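## Task

Get the AAA battery into the chest's middle row, left-hand drawer (left as seen facing the drawer fronts). Every other item must stay on the table. Drawers have no stops and can slide fully out; dropping the battery in from just over the rim is allowed. At the end every drawer must be closed and the chest upright, though it may move a few centimetres or rotate a little. Nothing may rely on the robot holding it in place at the end.

## Robot and tools

Robot: two six-joint arms, left_arm and right_arm. Each has a two-finger parallel gripper and a fisheye wrist camera: cam_left_wrist and cam_right_wrist, both 616x616 pixels.

Scene frame: the origin sits on the tabletop midway between the arms. +z is up, +x runs out across the table, and left_arm is mounted toward +y. The arm names say nothing about sides of a picture. Gripper frame: the fingers point along the gripper's own +z and close along its own y. The reported hand position is the point between the pads when closed. Closed fingertips stick out about 33 mm past it, open ones about 9 mm, and while closing the tips travel roughly 24 mm further out, so keep that gap above a surface.

Row format: every motion command is one row of exactly 18 numbers, each in [-1, 1], always covering both arms. Numbers 1-9 are left_arm: dx, dy, dz, rx, ry, rz, then gripper position, force_limit, speed. Numbers 10-18 are the same nine for right_arm.

The first six per arm are an offset, not a pose. They are expressed in that gripper's own axes and counted from the gripper's pose in the most recent result that showed it. Before any such result in a scene, and for the second or later call inside one reply, they count from where the arm is when the action begins. Scale: 1.0 equals 0.6 m for dx, dy, dz and 180 degrees for rotation; rx, ry, rz form a single rotation vector. Every row of an action uses the same reference, so rows do not add up. All zeros sends the arm back to the reference; it is not a hold. To keep an arm still, give it the offset back to its wanted pose in a reply's first call and zeros in later calls.

The three gripper numbers are absolute settings. position: +1 fully open (140 mm), pads touch near -0.8, -1 closes until blocked. force_limit (for parts up to 40 mm): about 14 N at -1, 60 N at 0, 107 N at +1. speed of the gap: about 30 mm/s at -1, 140 at 0, 250 at +1. A 0 is a real command; to leave a gripper untouched, repeat its last three numbers. To tighten an existing grip, raise force_limit and toggle position between -1 and -0.98.

Each control step the commanded pose is clamped to 70 mm and 16 degrees from the measured pose; position wins over orientation. After an action the arm only continues to its last clamped pose, so read the result and command the remainder.

Tools:
execute_actions: {"actions": [...], "pictures": optional bool}. An empty list just reports state. One action {"rows": [[18 numbers], ...], "steps": up to 15} runs rows at 1/30 s per step, repeating the last row. A wait {"steps": up to 300} counts from the previous result, including thinking time. Only one item per call.
move: {"target": [18 numbers], "speed": 0.002 to 0.5 m/s, default 0.25; turning up to twice that in rad/s}. Straight-line path toward the offset target, both arms finishing together, lasting 0.5 to 10 s (cut off at 10 s). Finger numbers apply at the start. It does not avoid obstacles or the other arm, and grippers can lag or overshoot speed near full reach.
wait: {"seconds": 0 to 10}; nothing new is sent.
zoom_image: {"camera": "cam_left_wrist" or "cam_right_wrist", "region": [x0, y0, x1, y1]} in pixels of the latest image, top-left origin, at most 504x504.
finished_scene: {"scene": 1 or 2}.

Reading results: the state line per arm gives position (m), quaternion wxyz and velocities in the scene frame; printed positions drift at long reach. object_status: 0 moving, 1 blocked while opening, 2 blocked while closing (a grip), 3 reached target or pads met (thin items may still be held). position_measured runs from 3 (open) to 230 (pads meet), nonlinear. "Hand target" shows where the controller drives each gripper. A "pose unreachable" line means a clearance check altered or blocked that arm's command; HELD marks the affected steps. The "move:" line reports done, off_target, moving, held or fault, plus limits=paced (pose clipped) or limits=held (steps blocked; the arm may then surge). Distances to target are listed per gripper. Calibration lines appear when camera numbers change. MOTOR HOT warns of heating from carried loads; OVER-TEMPERATURE FAULT means brakes are on until cool.

Faults: joint torque reaching its limit (waist and shoulder 306, elbow 144, forearm roll and wrist joints 40.5 N m, held weight included) or 144 N of external force freezes that arm for 10 s, drops the rest of the call, and lets it yield. The arms are stiff, so aiming even slightly past a firm contact can trigger this; faster contact hits harder.

Avoid: knocking anything off the table (instant failure), arm-on-arm collisions, drops, slams and hard shoves. Held parts are sometimes tugged briefly, so grip firmly. Drawers can come fully out, so pull gently and not too far. Typical order: look, locate chest, handles and battery; open the target drawer; grasp the battery; release it just above the open drawer; push the drawer shut; back away; check every drawer is closed and the chest upright; then call finished_scene.

Each tool is called after "Emit:" by a JSON object that holds its "method" and its "body".

## Session

Emit:
{"method": "execute_actions", "body": {"actions": []}}

Scene clock: 0.00 s of 7200.00 s.
left_arm: end_effector_position=(+0.8827, +0.8745, +0.2040) position_measured=3 object_status=3 end_effector_quat_wxyz=(-0.011, +0.993, -0.111, +0.034) end_effector_velocity=(-0.001, +0.001, -0.000) end_effector_angular_velocity=(-0.000, +0.001, +0.001) | right_arm: end_effector_position=(+0.0263, +0.3004, +0.3591) position_measured=3 object_status=3 end_effector_quat_wxyz=(+0.458, +0.233, +0.802, -0.306) end_effector_velocity=(+0.000, +0.000, -0.001) end_effector_angular_velocity=(-0.000, +0.000, +0.000)
Joint positions: left_arm=[ 0.442  0.751  0.946 -0.008  1.374  2.101] | right_arm=[ 1.723  0.83   0.886 -0.782  2.356  0.404]
Joint velocities: left_arm=[ 0.001 -0.     0.001 -0.     0.    -0.   ] | right_arm=[-0.     0.001 -0.     0.    -0.    -0.   ]
Hand target (left_arm): +0.883, +0.875, +0.204; -0.011, +0.993, -0.111, +0.034
Hand target (right_arm): +0.026, +0.300, +0.359; +0.458, +0.233, +0.802, -0.306
camera_calibration (this result's frames):
cam_left_wrist: T_world_to_cam=[[-0.304046, -0.950478, -0.0644065, 1.11686], [-0.904302, 0.266687, 0.333341, 0.50545], [-0.299657, 0.159594, -0.940604, 0.507273], [0, 0, 0, 1]] pos_world=[0.948663, 0.845796, 0.380589]
cam_right_wrist: T_world_to_cam=[[0.542518, 0.705812, -0.455526, -0.0594364], [0.320282, 0.327512, 0.888907, -0.427396], [0.776591, -0.628144, -0.0483779, 0.376208], [0, 0, 0, 1]] pos_world=[-0.123028, 0.418241, 0.37104]

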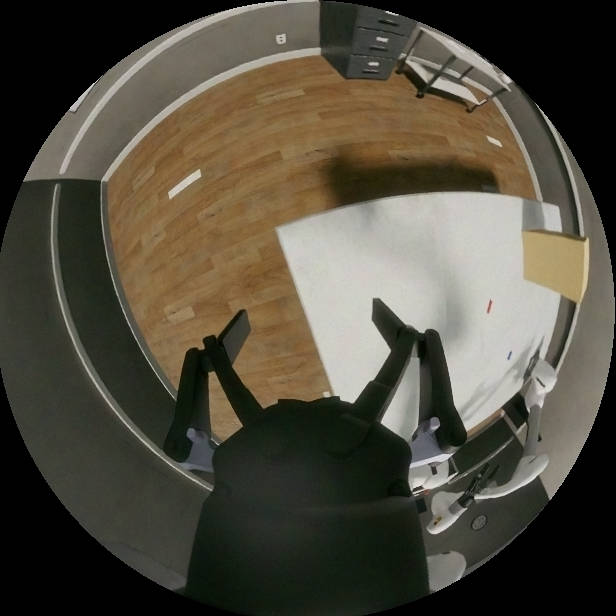

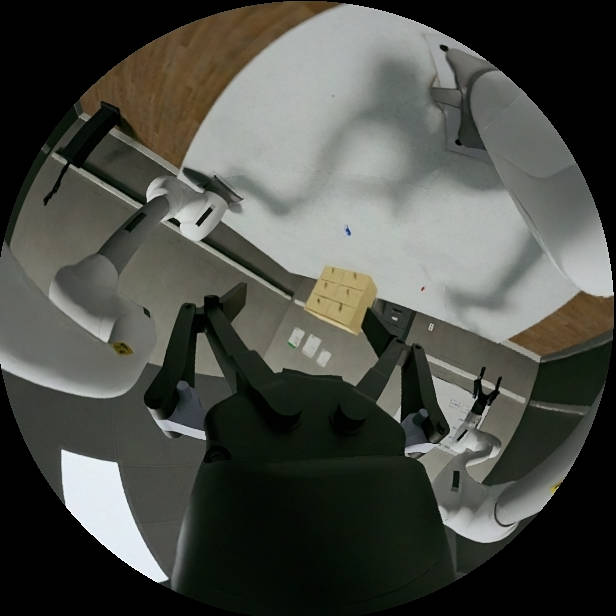

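Emit:
{"method": "move", "body": {"target": [0,0,0,0,0,0,1,0,0,-0.202,-0.035,0.933,-0.083,0.38,0.91,1,0,0], "speed": 0.3}}

Scene clock: 11.97 s of 7200.00 s.
left_arm: end_effector_position=(+0.8827, +0.8745, +0.2040) position_measured=3 object_status=3 end_effector_quat_wxyz=(-0.011, +0.993, -0.111, +0.034) end_effector_velocity=(-0.000, -0.000, -0.000) end_effector_angular_velocity=(-0.000, +0.001, +0.000) | right_arm: end_effector_position=(+0.4006, -0.1194, +0.2511) position_measured=3 object_status=3 end_effector_quat_wxyz=(+0.000, +0.820, +0.000, +0.573) end_effector_velocity=(-0.000, -0.000, +0.000) end_effector_angular_velocity=(+0.001, -0.001, +0.000)
Joint positions: left_arm=[ 0.442  0.751  0.946 -0.008  1.374  2.101] | right_arm=[ 1.224 -0.043  2.429 -1.587  1.064  3.892]
Joint velocities: left_arm=[ 0.     0.     0.001  0.     0.    -0.   ] | right_arm=[ 0.    -0.001  0.    -0.001  0.     0.   ]
Hand target (left_arm): +0.883, +0.875, +0.204; -0.011, +0.993, -0.111, +0.034
Hand target (right_arm): +0.401, -0.119, +0.251; +0.000, +0.820, +0.000, +0.573
Off the commanded pose (left_arm): 0.000 m, 0 deg.
Off the commanded pose (right_arm): 0.001 m, 0 deg.
After step 90, 3.37 s passed at rest.
move: done
camera_calibration (this result's frames):
cam_left_wrist: T_world_to_cam=[[-0.304046, -0.950478, -0.0644064, 1.11686], [-0.904302, 0.266687, 0.333341, 0.505449], [-0.299657, 0.159594, -0.940604, 0.507273], [0, 0, 0, 1]] pos_world=[0.948663, 0.845796, 0.380589]
cam_right_wrist: T_world_to_cam=[[0.0748729, -0.977561, 0.196895, -0.192826], [-0.676628, -0.194844, -0.710078, 0.424703], [0.732509, -0.0800592, -0.676034, 0.0572941], [0, 0, 0, 1]] pos_world=[0.259835, -0.101162, 0.378271]

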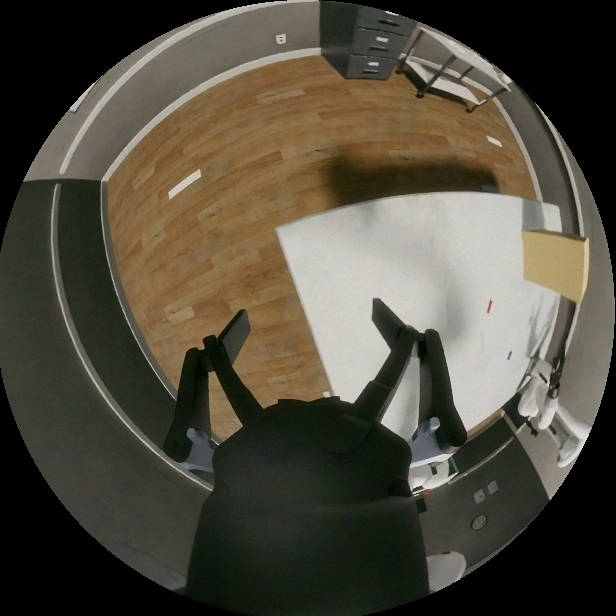

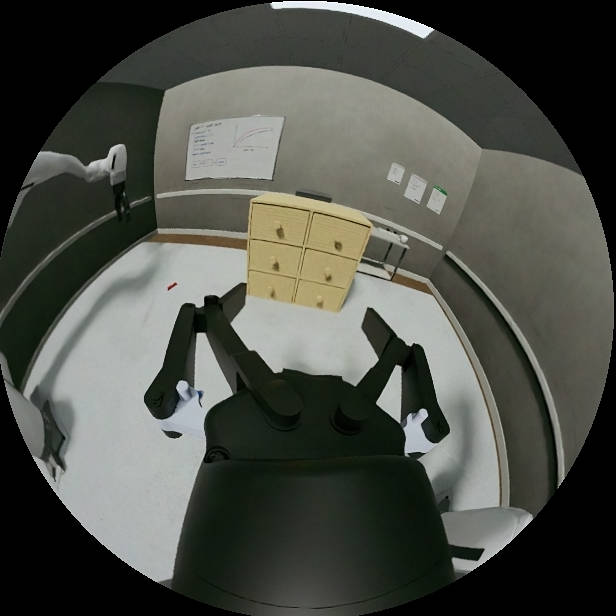

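Emit:
{"method": "zoom_image", "body": {"camera": "cam_right_wrist", "region": [140, 170, 400, 330]}}

Emit:
{"method": "zoom_image", "body": {"camera": "cam_left_wrist", "region": [460, 270, 560, 380]}}

Region (140, 170, 400, 330) of cam_right_wrist's 616x616 image, scaled by 1.938, with more detail than that image has; it fills the top 310 rows of this view, and the rest is white.

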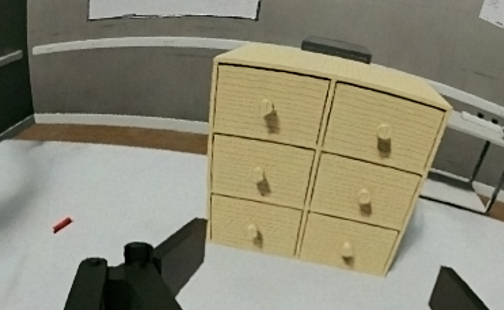

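Region (460, 270, 560, 380) of cam_left_wrist's 616x616 image, scaled by 4.582, with more detail than that image has; it fills the left 458 columns of this view, and the rest is white.

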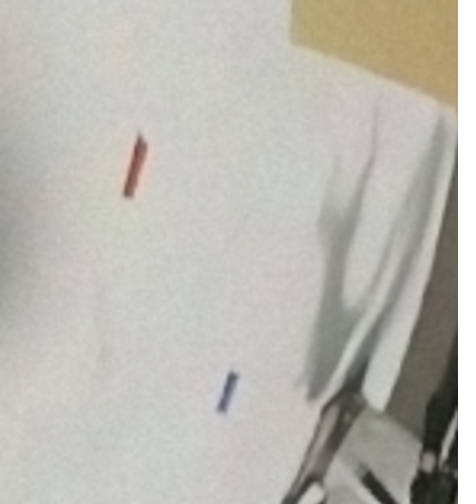

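Emit:
{"method": "move", "body": {"target": [0,0,0,0,0,0,1,0,0,-0.044,-0.144,0.369,0,0,0,0,0,0]}}

Emit:
{"method": "zoom_image", "body": {"camera": "cam_right_wrist", "region": [200, 200, 400, 400]}}

Scene clock: 19.30 s of 7200.00 s.
left_arm: end_effector_position=(+0.8827, +0.8745, +0.2040) position_measured=3 object_status=3 end_effector_quat_wxyz=(-0.011, +0.993, -0.111, +0.034) end_effector_velocity=(+0.000, -0.001, +0.000) end_effector_angular_velocity=(-0.000, -0.000, -0.001) | right_arm: end_effector_position=(+0.5995, -0.0333, +0.1499) position_measured=129 object_status=3 end_effector_quat_wxyz=(+0.001, +0.819, +0.000, +0.573) end_effector_velocity=(+0.000, -0.000, -0.001) end_effector_angular_velocity=(-0.000, +0.001, +0.000)
Joint positions: left_arm=[ 0.442  0.751  0.946 -0.008  1.374  2.101] | right_arm=[ 0.928  0.359  2.207 -1.961  0.921  4.146]
Joint velocities: left_arm=[-0.001 -0.     0.    -0.    -0.    -0.   ] | right_arm=[-0.001  0.001 -0.    -0.001 -0.001  0.   ]
Hand target (left_arm): +0.883, +0.875, +0.204; -0.011, +0.993, -0.111, +0.034
Hand target (right_arm): +0.600, -0.033, +0.150; +0.001, +0.819, +0.000, +0.573
Off the commanded pose (left_arm): 0.000 m, 0 deg.
Off the commanded pose (right_arm): 0.000 m, 0 deg.
After step 90, 3.00 s passed at rest.
move: done
camera_calibration (this result's frames):
cam_left_wrist: T_world_to_cam=[[-0.304046, -0.950478, -0.0644064, 1.11686], [-0.904302, 0.266687, 0.333341, 0.505449], [-0.299657, 0.159594, -0.940604, 0.507273], [0, 0, 0, 1]] pos_world=[0.948663, 0.845796, 0.380589]
cam_right_wrist: T_world_to_cam=[[0.0750859, -0.977462, 0.197309, -0.103848], [-0.676309, -0.195322, -0.710251, 0.50402], [0.732782, -0.080112, -0.675732, -0.150211], [0, 0, 0, 1]] pos_world=[0.458742, -0.0150943, 0.276968]

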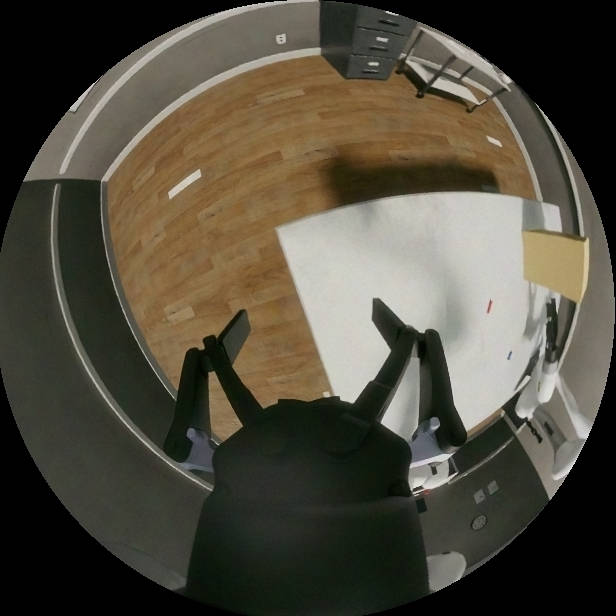

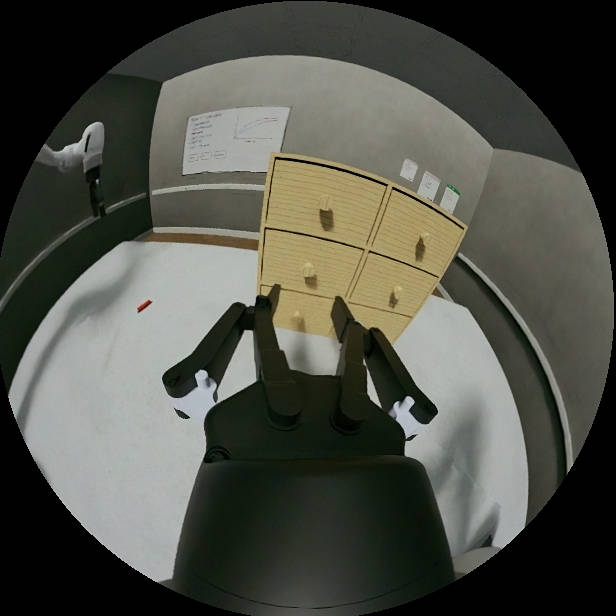

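Region (200, 200, 400, 400) of cam_right_wrist's 616x616 image, scaled by 2.520, with more detail than that image has.

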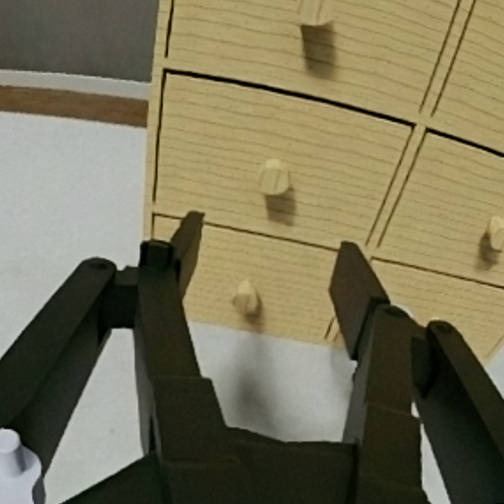

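Emit:
{"method": "move", "body": {"target": [0,0,0,0,0,0,1,0,0,0.042,-0.005,0.092,0,0,0,0,0,0], "speed": 0.08}}

Emit:
{"method": "zoom_image", "body": {"camera": "cam_right_wrist", "region": [210, 180, 410, 380]}}

Scene clock: 23.80 s of 7200.00 s.
left_arm: end_effector_position=(+0.8827, +0.8745, +0.2040) position_measured=3 object_status=3 end_effector_quat_wxyz=(-0.011, +0.993, -0.111, +0.034) end_effector_velocity=(+0.000, -0.001, -0.001) end_effector_angular_velocity=(-0.000, +0.000, -0.001) | right_arm: end_effector_position=(+0.6600, -0.0304, +0.1545) position_measured=129 object_status=3 end_effector_quat_wxyz=(+0.001, +0.819, +0.001, +0.573) end_effector_velocity=(+0.000, +0.000, +0.001) end_effector_angular_velocity=(+0.002, -0.001, -0.000)
Joint positions: left_arm=[ 0.442  0.751  0.946 -0.008  1.374  2.101] | right_arm=[ 0.847  0.394  2.132 -2.013  0.863  4.122]
Joint velocities: left_arm=[-0.001 -0.     0.001 -0.    -0.001 -0.   ] | right_arm=[-0.    -0.001 -0.001  0.    -0.     0.   ]
Hand target (left_arm): +0.883, +0.875, +0.204; -0.011, +0.993, -0.111, +0.034
Hand target (right_arm): +0.660, -0.030, +0.155; +0.001, +0.819, +0.001, +0.573
Off the commanded pose (left_arm): 0.000 m, 0 deg.
Off the commanded pose (right_arm): 0.000 m, 0 deg.
After step 90, 0.47 s passed at rest.
move: done
camera_calibration (this result's frames):
cam_left_wrist: T_world_to_cam=[[-0.304046, -0.950478, -0.0644064, 1.11686], [-0.904302, 0.266687, 0.333341, 0.505449], [-0.299657, 0.159594, -0.940604, 0.507273], [0, 0, 0, 1]] pos_world=[0.948663, 0.845796, 0.380589]
cam_right_wrist: T_world_to_cam=[[0.075041, -0.97742, 0.197531, -0.106512], [-0.676228, -0.195462, -0.710289, 0.548785], [0.73286, -0.0802752, -0.675627, -0.191236], [0, 0, 0, 1]] pos_world=[0.519246, -0.0121915, 0.281631]

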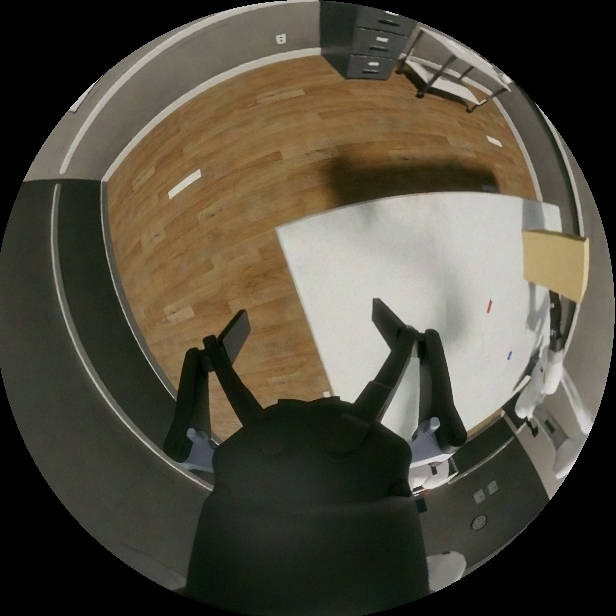

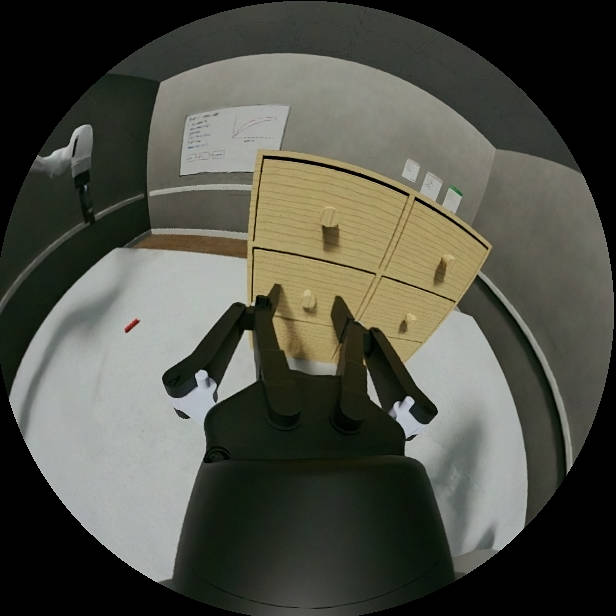

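Region (210, 180, 410, 380) of cam_right_wrist's 616x616 image, scaled by 2.520, with more detail than that image has.

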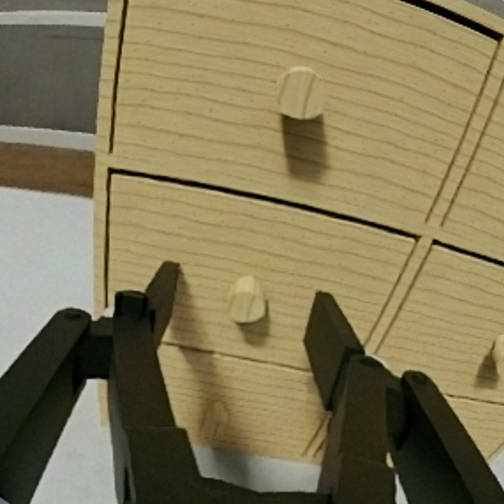

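Emit:
{"method": "move", "body": {"target": [0,0,0,0,0,0,1,0,0,0,0.002,0.023,0,0,0,0,0,0], "speed": 0.05}}

Emit:
{"method": "move", "body": {"target": [0,0,0,0,0,0,1,0,0,0,0,0,0,0,0,-1,0,0]}}

Emit:
{"method": "zoom_image", "body": {"camera": "cam_right_wrist", "region": [210, 180, 410, 380]}}

Scene clock: 26.83 s of 7200.00 s.
left_arm: end_effector_position=(+0.8827, +0.8745, +0.2040) position_measured=3 object_status=3 end_effector_quat_wxyz=(-0.011, +0.993, -0.111, +0.034) end_effector_velocity=(-0.000, +0.000, +0.000) end_effector_angular_velocity=(-0.000, +0.000, +0.000) | right_arm: end_effector_position=(+0.6730, -0.0317, +0.1498) position_measured=129 object_status=3 end_effector_quat_wxyz=(+0.001, +0.819, +0.001, +0.573) end_effector_velocity=(-0.000, +0.000, -0.001) end_effector_angular_velocity=(-0.001, +0.000, +0.000)
Joint positions: left_arm=[ 0.442  0.751  0.946 -0.008  1.374  2.101] | right_arm=[ 0.828  0.41   2.119 -2.034  0.855  4.131]
Joint velocities: left_arm=[ 0.     0.    -0.001 -0.     0.001  0.   ] | right_arm=[ 0.     0.001  0.    -0.     0.    -0.   ]
Hand target (left_arm): +0.883, +0.875, +0.204; -0.011, +0.993, -0.111, +0.034
Hand target (right_arm): +0.673, -0.032, +0.150; +0.001, +0.819, +0.001, +0.573
Off the commanded pose (left_arm): 0.000 m, 0 deg.
Off the commanded pose (right_arm): 0.000 m, 0 deg.
move: done
camera_calibration (this result's frames):
cam_left_wrist: T_world_to_cam=[[-0.304046, -0.950478, -0.0644063, 1.11686], [-0.904302, 0.266687, 0.333341, 0.50545], [-0.299656, 0.159594, -0.940604, 0.507273], [0, 0, 0, 1]] pos_world=[0.948663, 0.845796, 0.380589]
cam_right_wrist: T_world_to_cam=[[0.075045, -0.977409, 0.197583, -0.10776], [-0.676239, -0.195502, -0.710267, 0.553914], [0.73285, -0.0803113, -0.675634, -0.204048], [0, 0, 0, 1]] pos_world=[0.532202, -0.013422, 0.276856]

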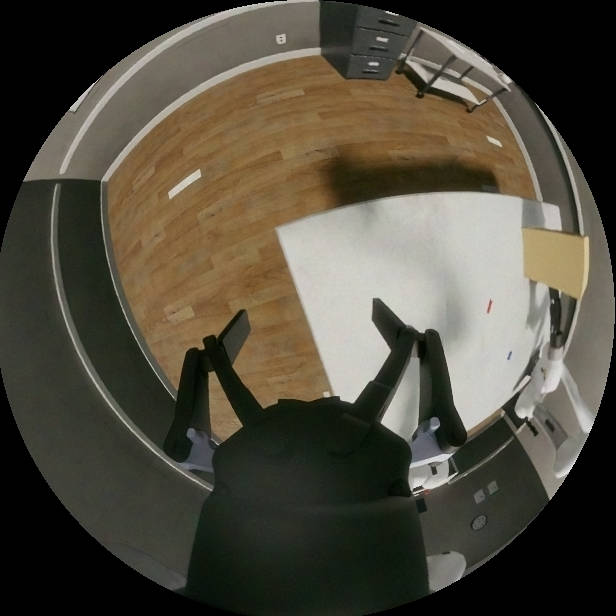

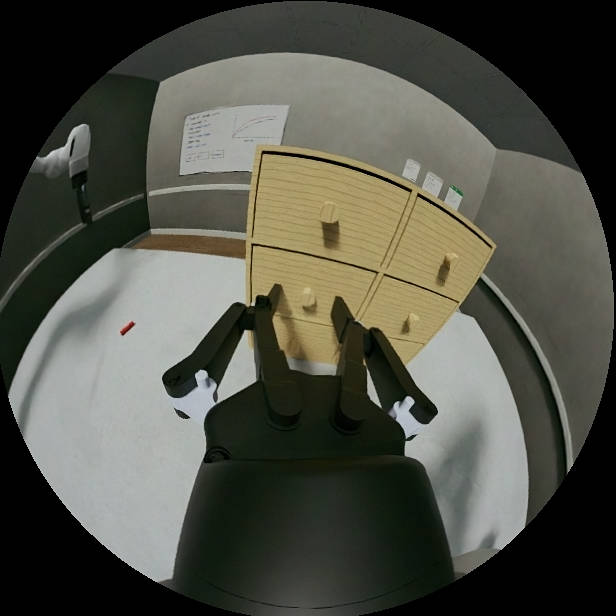

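Scene clock: 27.43 s of 7200.00 s.
left_arm: end_effector_position=(+0.8827, +0.8745, +0.2040) position_measured=3 object_status=3 end_effector_quat_wxyz=(-0.011, +0.993, -0.111, +0.034) end_effector_velocity=(-0.001, +0.002, +0.000) end_effector_angular_velocity=(+0.000, -0.000, +0.002) | right_arm: end_effector_position=(+0.6731, -0.0316, +0.1498) position_measured=212 object_status=2 end_effector_quat_wxyz=(+0.001, +0.819, +0.001, +0.573) end_effector_velocity=(+0.000, +0.000, +0.001) end_effector_angular_velocity=(+0.001, -0.001, -0.000)
Joint positions: left_arm=[ 0.442  0.751  0.946 -0.008  1.374  2.101] | right_arm=[ 0.828  0.41   2.119 -2.035  0.855  4.131]
Joint velocities: left_arm=[ 0.002 -0.    -0.    -0.    -0.     0.   ] | right_arm=[-0.    -0.    -0.001 -0.     0.    -0.   ]
Hand target (left_arm): +0.883, +0.875, +0.204; -0.011, +0.993, -0.111, +0.034
Hand target (right_arm): +0.673, -0.032, +0.150; +0.001, +0.819, +0.001, +0.573
Off the commanded pose (left_arm): 0.000 m, 0 deg.
Off the commanded pose (right_arm): 0.000 m, 0 deg.
move: done
camera_calibration (this result's frames):
cam_left_wrist: T_world_to_cam=[[-0.304046, -0.950478, -0.0644064, 1.11686], [-0.904302, 0.266687, 0.333341, 0.505449], [-0.299657, 0.159594, -0.940604, 0.507273], [0, 0, 0, 1]] pos_world=[0.948663, 0.845796, 0.380589]
cam_right_wrist: T_world_to_cam=[[0.075124, -0.977395, 0.197625, -0.107802], [-0.676187, -0.195591, -0.710292, 0.553941], [0.732889, -0.0802715, -0.675596, -0.204142], [0, 0, 0, 1]] pos_world=[0.53228, -0.0134058, 0.276847]

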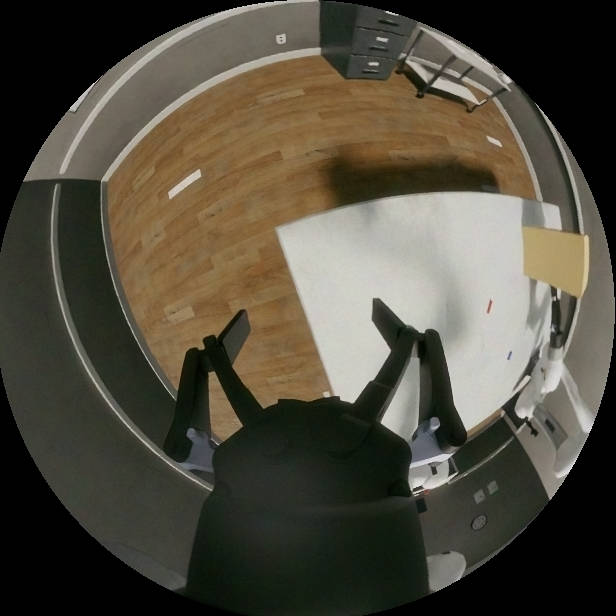

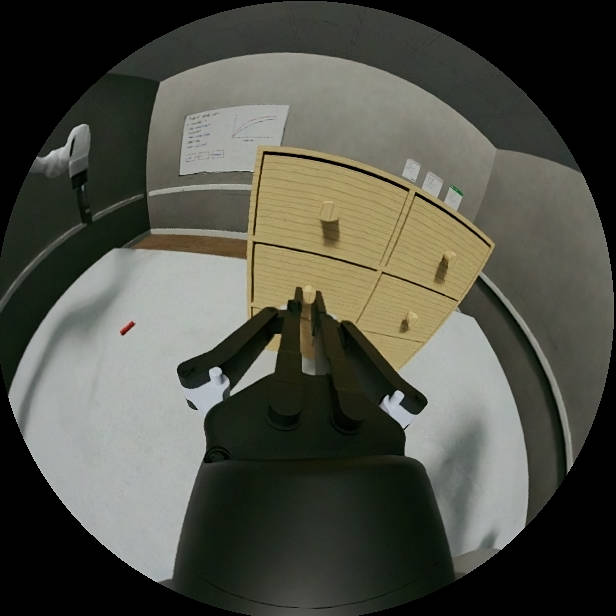

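Region (210, 180, 410, 380) of cam_right_wrist's 616x616 image, scaled by 2.520, with more detail than that image has.

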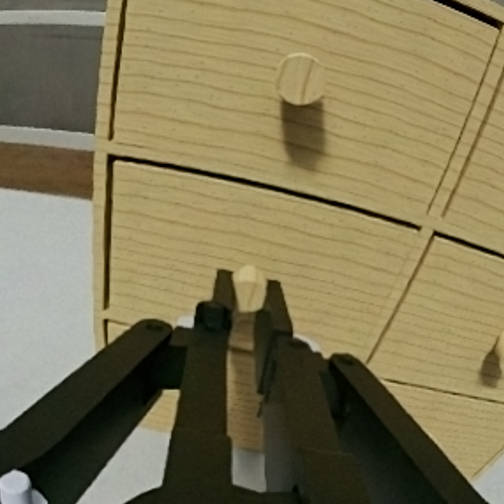

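Emit:
{"method": "move", "body": {"target": [0,0,0,0,0,0,1,0,0,-0.051,-0.005,-0.141,0,0,0,-1,0,0], "speed": 0.06}}

Emit:
{"method": "move", "body": {"target": [0,0,0,0,0,0,1,0,0,0,0,0,0,0,0,0.3,0,0]}}

Emit:
{"method": "move", "body": {"target": [0,0,0,0,0,0,1,0,0,0.1,0,-0.15,0,0,0,0.3,0,0]}}

Scene clock: 33.37 s of 7200.00 s.
left_arm: end_effector_position=(+0.8827, +0.8745, +0.2040) position_measured=3 object_status=3 end_effector_quat_wxyz=(-0.011, +0.993, -0.111, +0.034) end_effector_velocity=(+0.000, -0.000, +0.000) end_effector_angular_velocity=(+0.000, +0.000, -0.001) | right_arm: end_effector_position=(+0.5831, -0.0285, +0.1501) position_measured=212 object_status=2 end_effector_quat_wxyz=(+0.000, +0.819, +0.001, +0.573) end_effector_velocity=(-0.001, +0.000, -0.000) end_effector_angular_velocity=(+0.000, +0.000, +0.001)
Joint positions: left_arm=[ 0.442  0.751  0.946 -0.008  1.374  2.101] | right_arm=[ 0.959  0.353  2.217 -1.933  0.938  4.142]
Joint velocities: left_arm=[-0.001  0.    -0.     0.     0.    -0.   ] | right_arm=[ 0.001 -0.     0.     0.001 -0.    -0.   ]
Hand target (left_arm): +0.883, +0.875, +0.204; -0.011, +0.993, -0.111, +0.034
Hand target (right_arm): +0.583, -0.028, +0.150; +0.000, +0.819, +0.001, +0.573
Off the commanded pose (left_arm): 0.000 m, 0 deg.
Off the commanded pose (right_arm): 0.000 m, 0 deg.
After step 90, 1.17 s passed at rest.
move: done
camera_calibration (this result's frames):
cam_left_wrist: T_world_to_cam=[[-0.304046, -0.950478, -0.0644065, 1.11686], [-0.904302, 0.266687, 0.333341, 0.50545], [-0.299656, 0.159594, -0.940604, 0.507273], [0, 0, 0, 1]] pos_world=[0.948663, 0.845796, 0.380589]
cam_right_wrist: T_world_to_cam=[[0.0751699, -0.977463, 0.197269, -0.0979777], [-0.676319, -0.195348, -0.710234, 0.494024], [0.732764, -0.0800286, -0.675761, -0.137575], [0, 0, 0, 1]] pos_world=[0.442292, -0.0102727, 0.277233]

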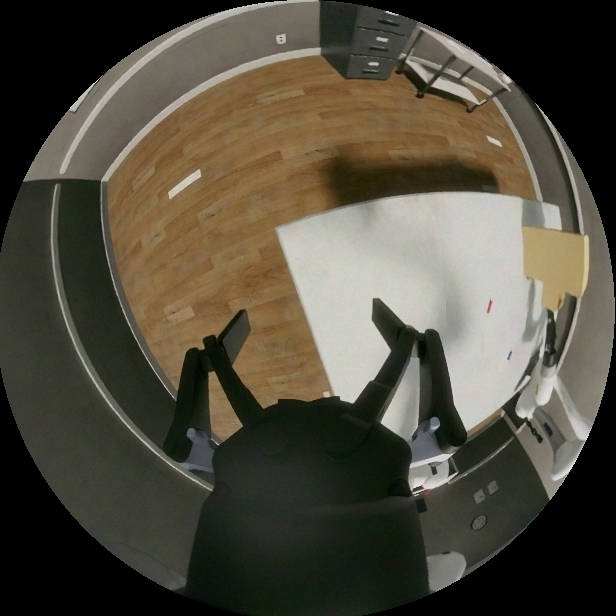

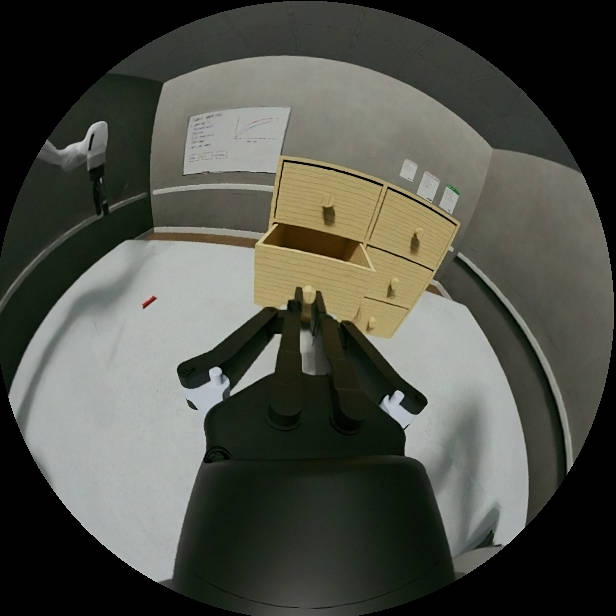

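Scene clock: 34.13 s of 7200.00 s.
left_arm: end_effector_position=(+0.8827, +0.8745, +0.2040) position_measured=3 object_status=3 end_effector_quat_wxyz=(-0.011, +0.993, -0.111, +0.034) end_effector_velocity=(+0.001, -0.001, +0.000) end_effector_angular_velocity=(+0.000, -0.002, -0.001) | right_arm: end_effector_position=(+0.5831, -0.0285, +0.1501) position_measured=91 object_status=3 end_effector_quat_wxyz=(+0.000, +0.819, +0.001, +0.573) end_effector_velocity=(+0.000, +0.000, -0.000) end_effector_angular_velocity=(+0.000, +0.000, +0.000)
Joint positions: left_arm=[ 0.442  0.751  0.946 -0.008  1.374  2.101] | right_arm=[ 0.959  0.353  2.217 -1.933  0.938  4.142]
Joint velocities: left_arm=[-0.001 -0.    -0.    -0.    -0.001  0.   ] | right_arm=[-0.     0.001 -0.001 -0.    -0.     0.   ]
Hand target (left_arm): +0.883, +0.875, +0.204; -0.011, +0.993, -0.111, +0.034
Hand target (right_arm): +0.583, -0.028, +0.150; +0.000, +0.819, +0.001, +0.573
Off the commanded pose (left_arm): 0.000 m, 0 deg.
Off the commanded pose (right_arm): 0.000 m, 0 deg.
move: done
camera_calibration (this result's frames):
cam_left_wrist: T_world_to_cam=[[-0.304046, -0.950478, -0.0644065, 1.11686], [-0.904302, 0.266687, 0.333341, 0.505449], [-0.299657, 0.159594, -0.940604, 0.507273], [0, 0, 0, 1]] pos_world=[0.948663, 0.845796, 0.380589]
cam_right_wrist: T_world_to_cam=[[0.0751476, -0.977464, 0.197275, -0.0979715], [-0.676304, -0.19534, -0.71025, 0.494023], [0.73278, -0.0800443, -0.675742, -0.137583], [0, 0, 0, 1]] pos_world=[0.44229, -0.010274, 0.277237]

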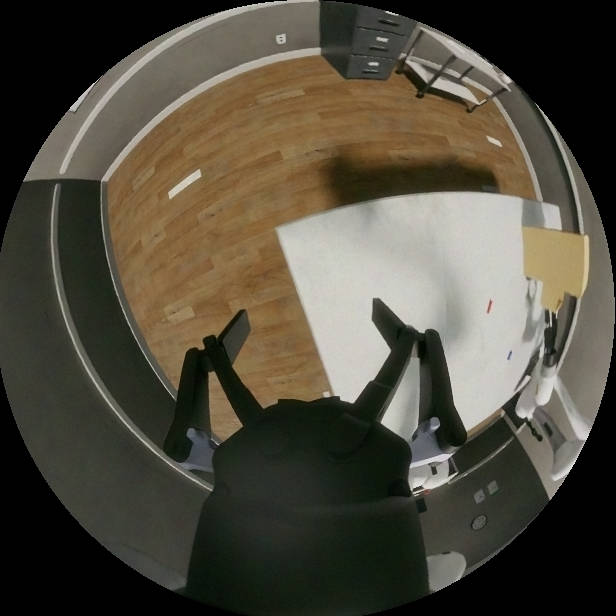

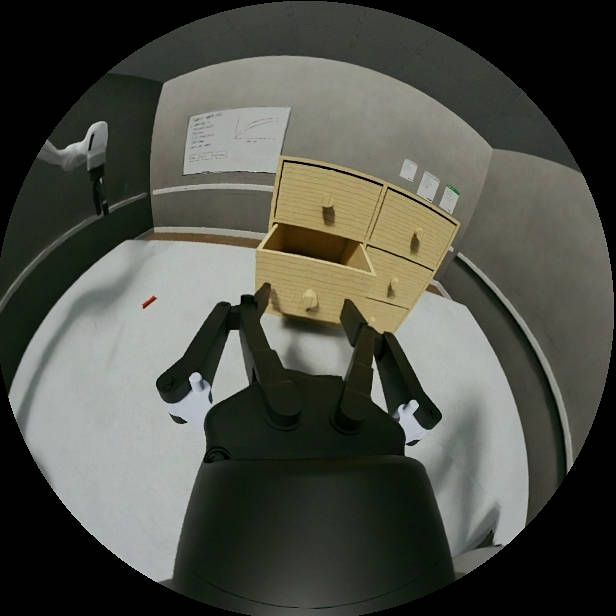

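Scene clock: 34.93 s of 7200.00 s.
left_arm: end_effector_position=(+0.8827, +0.8745, +0.2040) position_measured=3 object_status=3 end_effector_quat_wxyz=(-0.011, +0.993, -0.111, +0.034) end_effector_velocity=(-0.001, +0.002, +0.000) end_effector_angular_velocity=(+0.000, +0.000, +0.002) | right_arm: end_effector_position=(+0.5192, -0.0284, +0.2375) position_measured=91 object_status=3 end_effector_quat_wxyz=(+0.001, +0.819, +0.000, +0.573) end_effector_velocity=(+0.000, +0.000, +0.001) end_effector_angular_velocity=(+0.001, -0.000, +0.000)
Joint positions: left_arm=[ 0.442  0.751  0.946 -0.008  1.374  2.101] | right_arm=[ 1.065  0.174  2.225 -1.717  0.958  3.918]
Joint velocities: left_arm=[ 0.002  0.    -0.     0.     0.     0.   ] | right_arm=[ 0.    -0.    -0.001  0.001 -0.    -0.001]
Hand target (left_arm): +0.883, +0.875, +0.204; -0.011, +0.993, -0.111, +0.034
Hand target (right_arm): +0.519, -0.028, +0.238; +0.001, +0.819, +0.000, +0.573
Off the commanded pose (left_arm): 0.000 m, 0 deg.
Off the commanded pose (right_arm): 0.000 m, 0 deg.
move: done
camera_calibration (this result's frames):
cam_left_wrist: T_world_to_cam=[[-0.304046, -0.950478, -0.0644063, 1.11686], [-0.904302, 0.266687, 0.333341, 0.505449], [-0.299657, 0.159594, -0.940604, 0.507273], [0, 0, 0, 1]] pos_world=[0.948663, 0.845796, 0.380589]
cam_right_wrist: T_world_to_cam=[[0.0749054, -0.977469, 0.197343, -0.110227], [-0.676449, -0.195211, -0.710147, 0.512918], [0.73267, -0.0802989, -0.67583, -0.0316894], [0, 0, 0, 1]] pos_world=[0.378438, -0.0101603, 0.364584]

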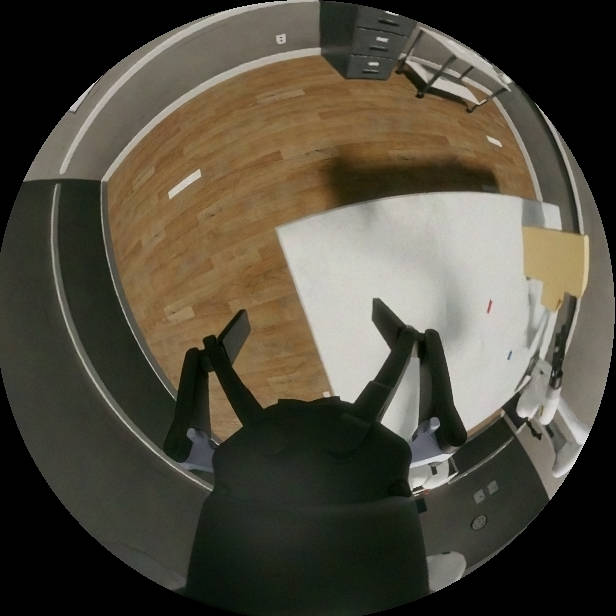

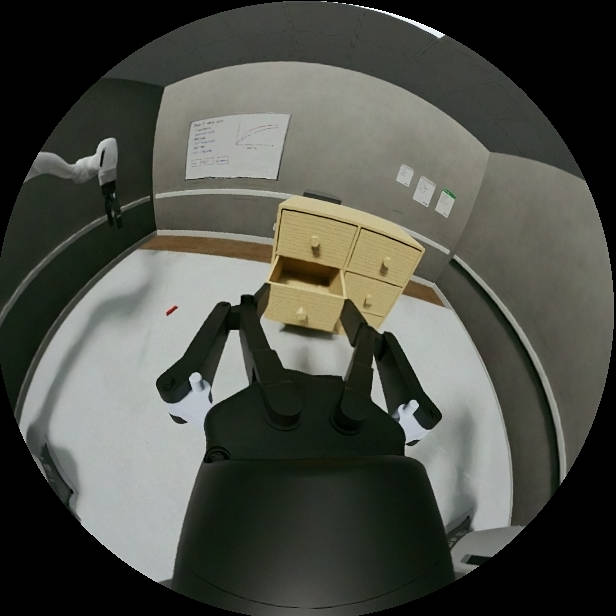

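Emit:
{"method": "move", "body": {"target": [0,0,0,0,0,0,1,0,0,-0.098,-0.347,-0.087,0,-0.389,0,0.3,0,0]}}

Scene clock: 39.77 s of 7200.00 s.
left_arm: end_effector_position=(+0.8827, +0.8745, +0.2040) position_measured=3 object_status=3 end_effector_quat_wxyz=(-0.011, +0.993, -0.111, +0.034) end_effector_velocity=(+0.000, -0.001, -0.000) end_effector_angular_velocity=(-0.000, +0.000, -0.001) | right_arm: end_effector_position=(+0.4503, +0.1791, +0.1995) position_measured=91 object_status=3 end_effector_quat_wxyz=(+0.001, +1.000, -0.000, -0.001) end_effector_velocity=(+0.001, +0.000, +0.001) end_effector_angular_velocity=(+0.001, -0.001, -0.001)
Joint positions: left_arm=[ 0.442  0.751  0.946 -0.008  1.374  2.101] | right_arm=[ 0.933  0.437  1.466 -0.     1.241  2.477]
Joint velocities: left_arm=[-0.001 -0.     0.001 -0.    -0.     0.   ] | right_arm=[-0.001 -0.    -0.002  0.     0.    -0.   ]
Hand target (left_arm): +0.883, +0.875, +0.204; -0.011, +0.993, -0.111, +0.034
Hand target (right_arm): +0.450, +0.179, +0.200; +0.001, +1.000, -0.000, -0.001
Off the commanded pose (left_arm): 0.000 m, 0 deg.
Off the commanded pose (right_arm): 0.001 m, 0 deg.
move: done
camera_calibration (this result's frames):
cam_left_wrist: T_world_to_cam=[[-0.304046, -0.950478, -0.0644065, 1.11686], [-0.904302, 0.266687, 0.333341, 0.505449], [-0.299656, 0.159594, -0.940604, 0.507273], [0, 0, 0, 1]] pos_world=[0.948663, 0.845796, 0.380589]
cam_right_wrist: T_world_to_cam=[[0.209559, -0.977795, -0.0015327, 0.0843693], [-0.898843, -0.193254, 0.393361, 0.359496], [-0.384923, -0.0810546, -0.919383, 0.561821], [0, 0, 0, 1]] pos_world=[0.521709, 0.197508, 0.375246]

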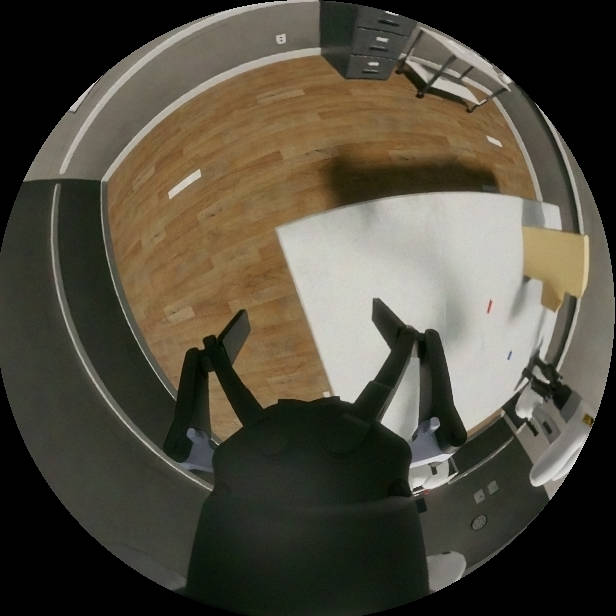

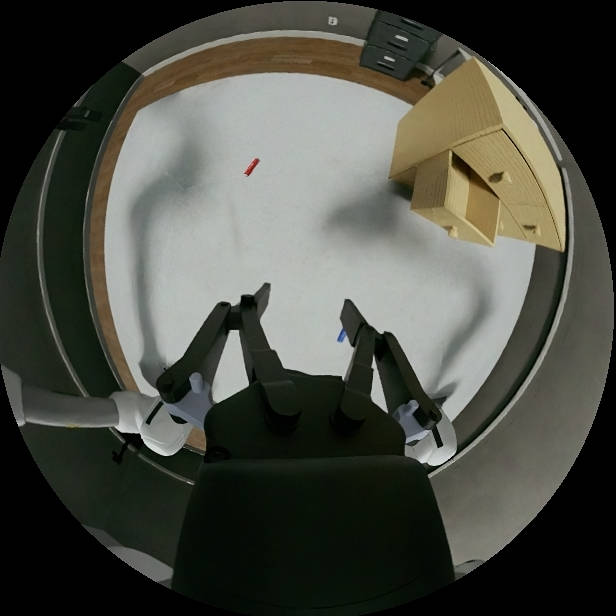

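Emit:
{"method": "zoom_image", "body": {"camera": "cam_right_wrist", "region": [220, 140, 290, 200]}}

Emit:
{"method": "zoom_image", "body": {"camera": "cam_right_wrist", "region": [310, 300, 380, 360]}}

Region (220, 140, 290, 200) of cam_right_wrist's 616x616 image, scaled by 7.200, with more detail than that image has; it fills the top 432 rows of this view, and the rest is white.

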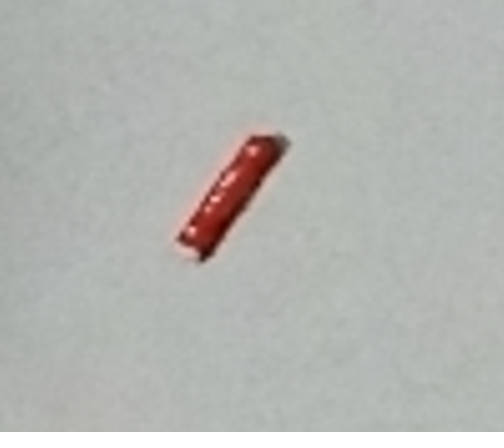

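Region (310, 300, 380, 360) of cam_right_wrist's 616x616 image, scaled by 7.200, with more detail than that image has; it fills the top 432 rows of this view, and the rest is white.

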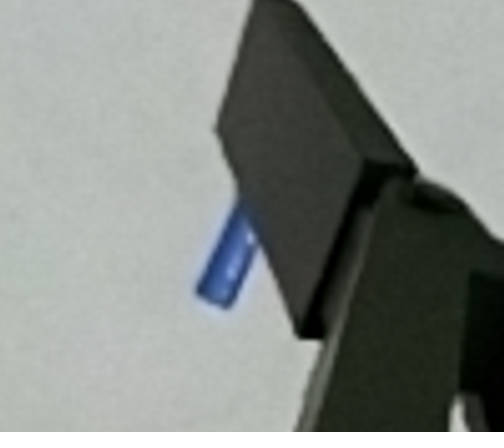

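Emit:
{"method": "move", "body": {"target": [0,0,0,0,0,0,1,0,0,0.345,-0.264,0.13,0,0,0.122,0,0,0]}}

Emit:
{"method": "zoom_image", "body": {"camera": "cam_right_wrist", "region": [230, 220, 390, 380]}}

Scene clock: 51.20 s of 7200.00 s.
left_arm: end_effector_position=(+0.8827, +0.8745, +0.2040) position_measured=3 object_status=3 end_effector_quat_wxyz=(-0.011, +0.993, -0.111, +0.034) end_effector_velocity=(-0.001, +0.003, -0.000) end_effector_angular_velocity=(-0.000, +0.000, +0.003) | right_arm: end_effector_position=(+0.6572, +0.3369, +0.1207) position_measured=129 object_status=3 end_effector_quat_wxyz=(+0.001, +0.982, -0.191, -0.000) end_effector_velocity=(-0.000, +0.000, -0.001) end_effector_angular_velocity=(-0.001, +0.001, -0.000)
Joint positions: left_arm=[ 0.442  0.751  0.946 -0.008  1.374  2.101] | right_arm=[ 0.87   0.909  0.805 -0.     1.43   2.798]
Joint velocities: left_arm=[ 0.003 -0.     0.001 -0.    -0.     0.   ] | right_arm=[ 0.     0.001  0.     0.    -0.     0.   ]
Hand target (left_arm): +0.883, +0.875, +0.204; -0.011, +0.993, -0.111, +0.034
Hand target (right_arm): +0.657, +0.337, +0.121; +0.001, +0.982, -0.191, -0.000
Off the commanded pose (left_arm): 0.000 m, 0 deg.
Off the commanded pose (right_arm): 0.000 m, 0 deg.
After step 90, 6.93 s passed at rest.
move: done
camera_calibration (this result's frames):
cam_left_wrist: T_world_to_cam=[[-0.304046, -0.950478, -0.0644065, 1.11686], [-0.904302, 0.266687, 0.333341, 0.505449], [-0.299656, 0.159594, -0.940604, 0.507273], [0, 0, 0, 1]] pos_world=[0.948663, 0.845796, 0.380589]
cam_right_wrist: T_world_to_cam=[[-0.171652, -0.985157, -0.000854545, 0.448131], [-0.906143, 0.157544, 0.392536, 0.493651], [-0.386575, 0.0681541, -0.919736, 0.53262], [0, 0, 0, 1]] pos_world=[0.730139, 0.327408, 0.296477]

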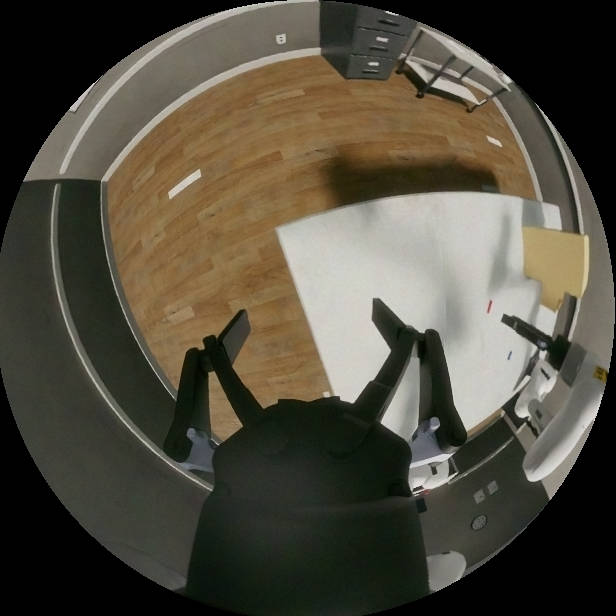

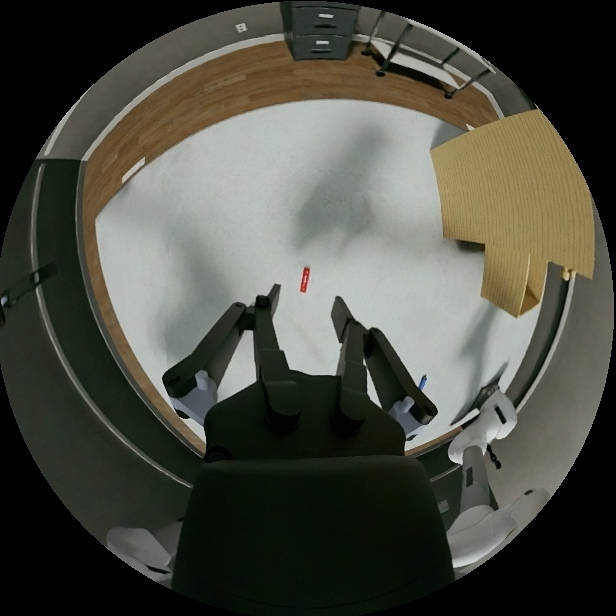

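Region (230, 220, 390, 380) of cam_right_wrist's 616x616 image, scaled by 3.150, with more detail than that image has.

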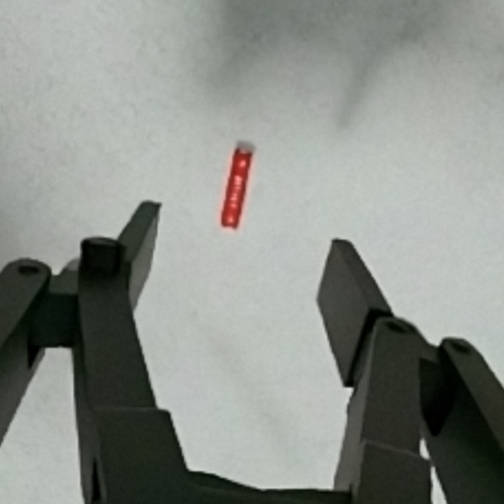

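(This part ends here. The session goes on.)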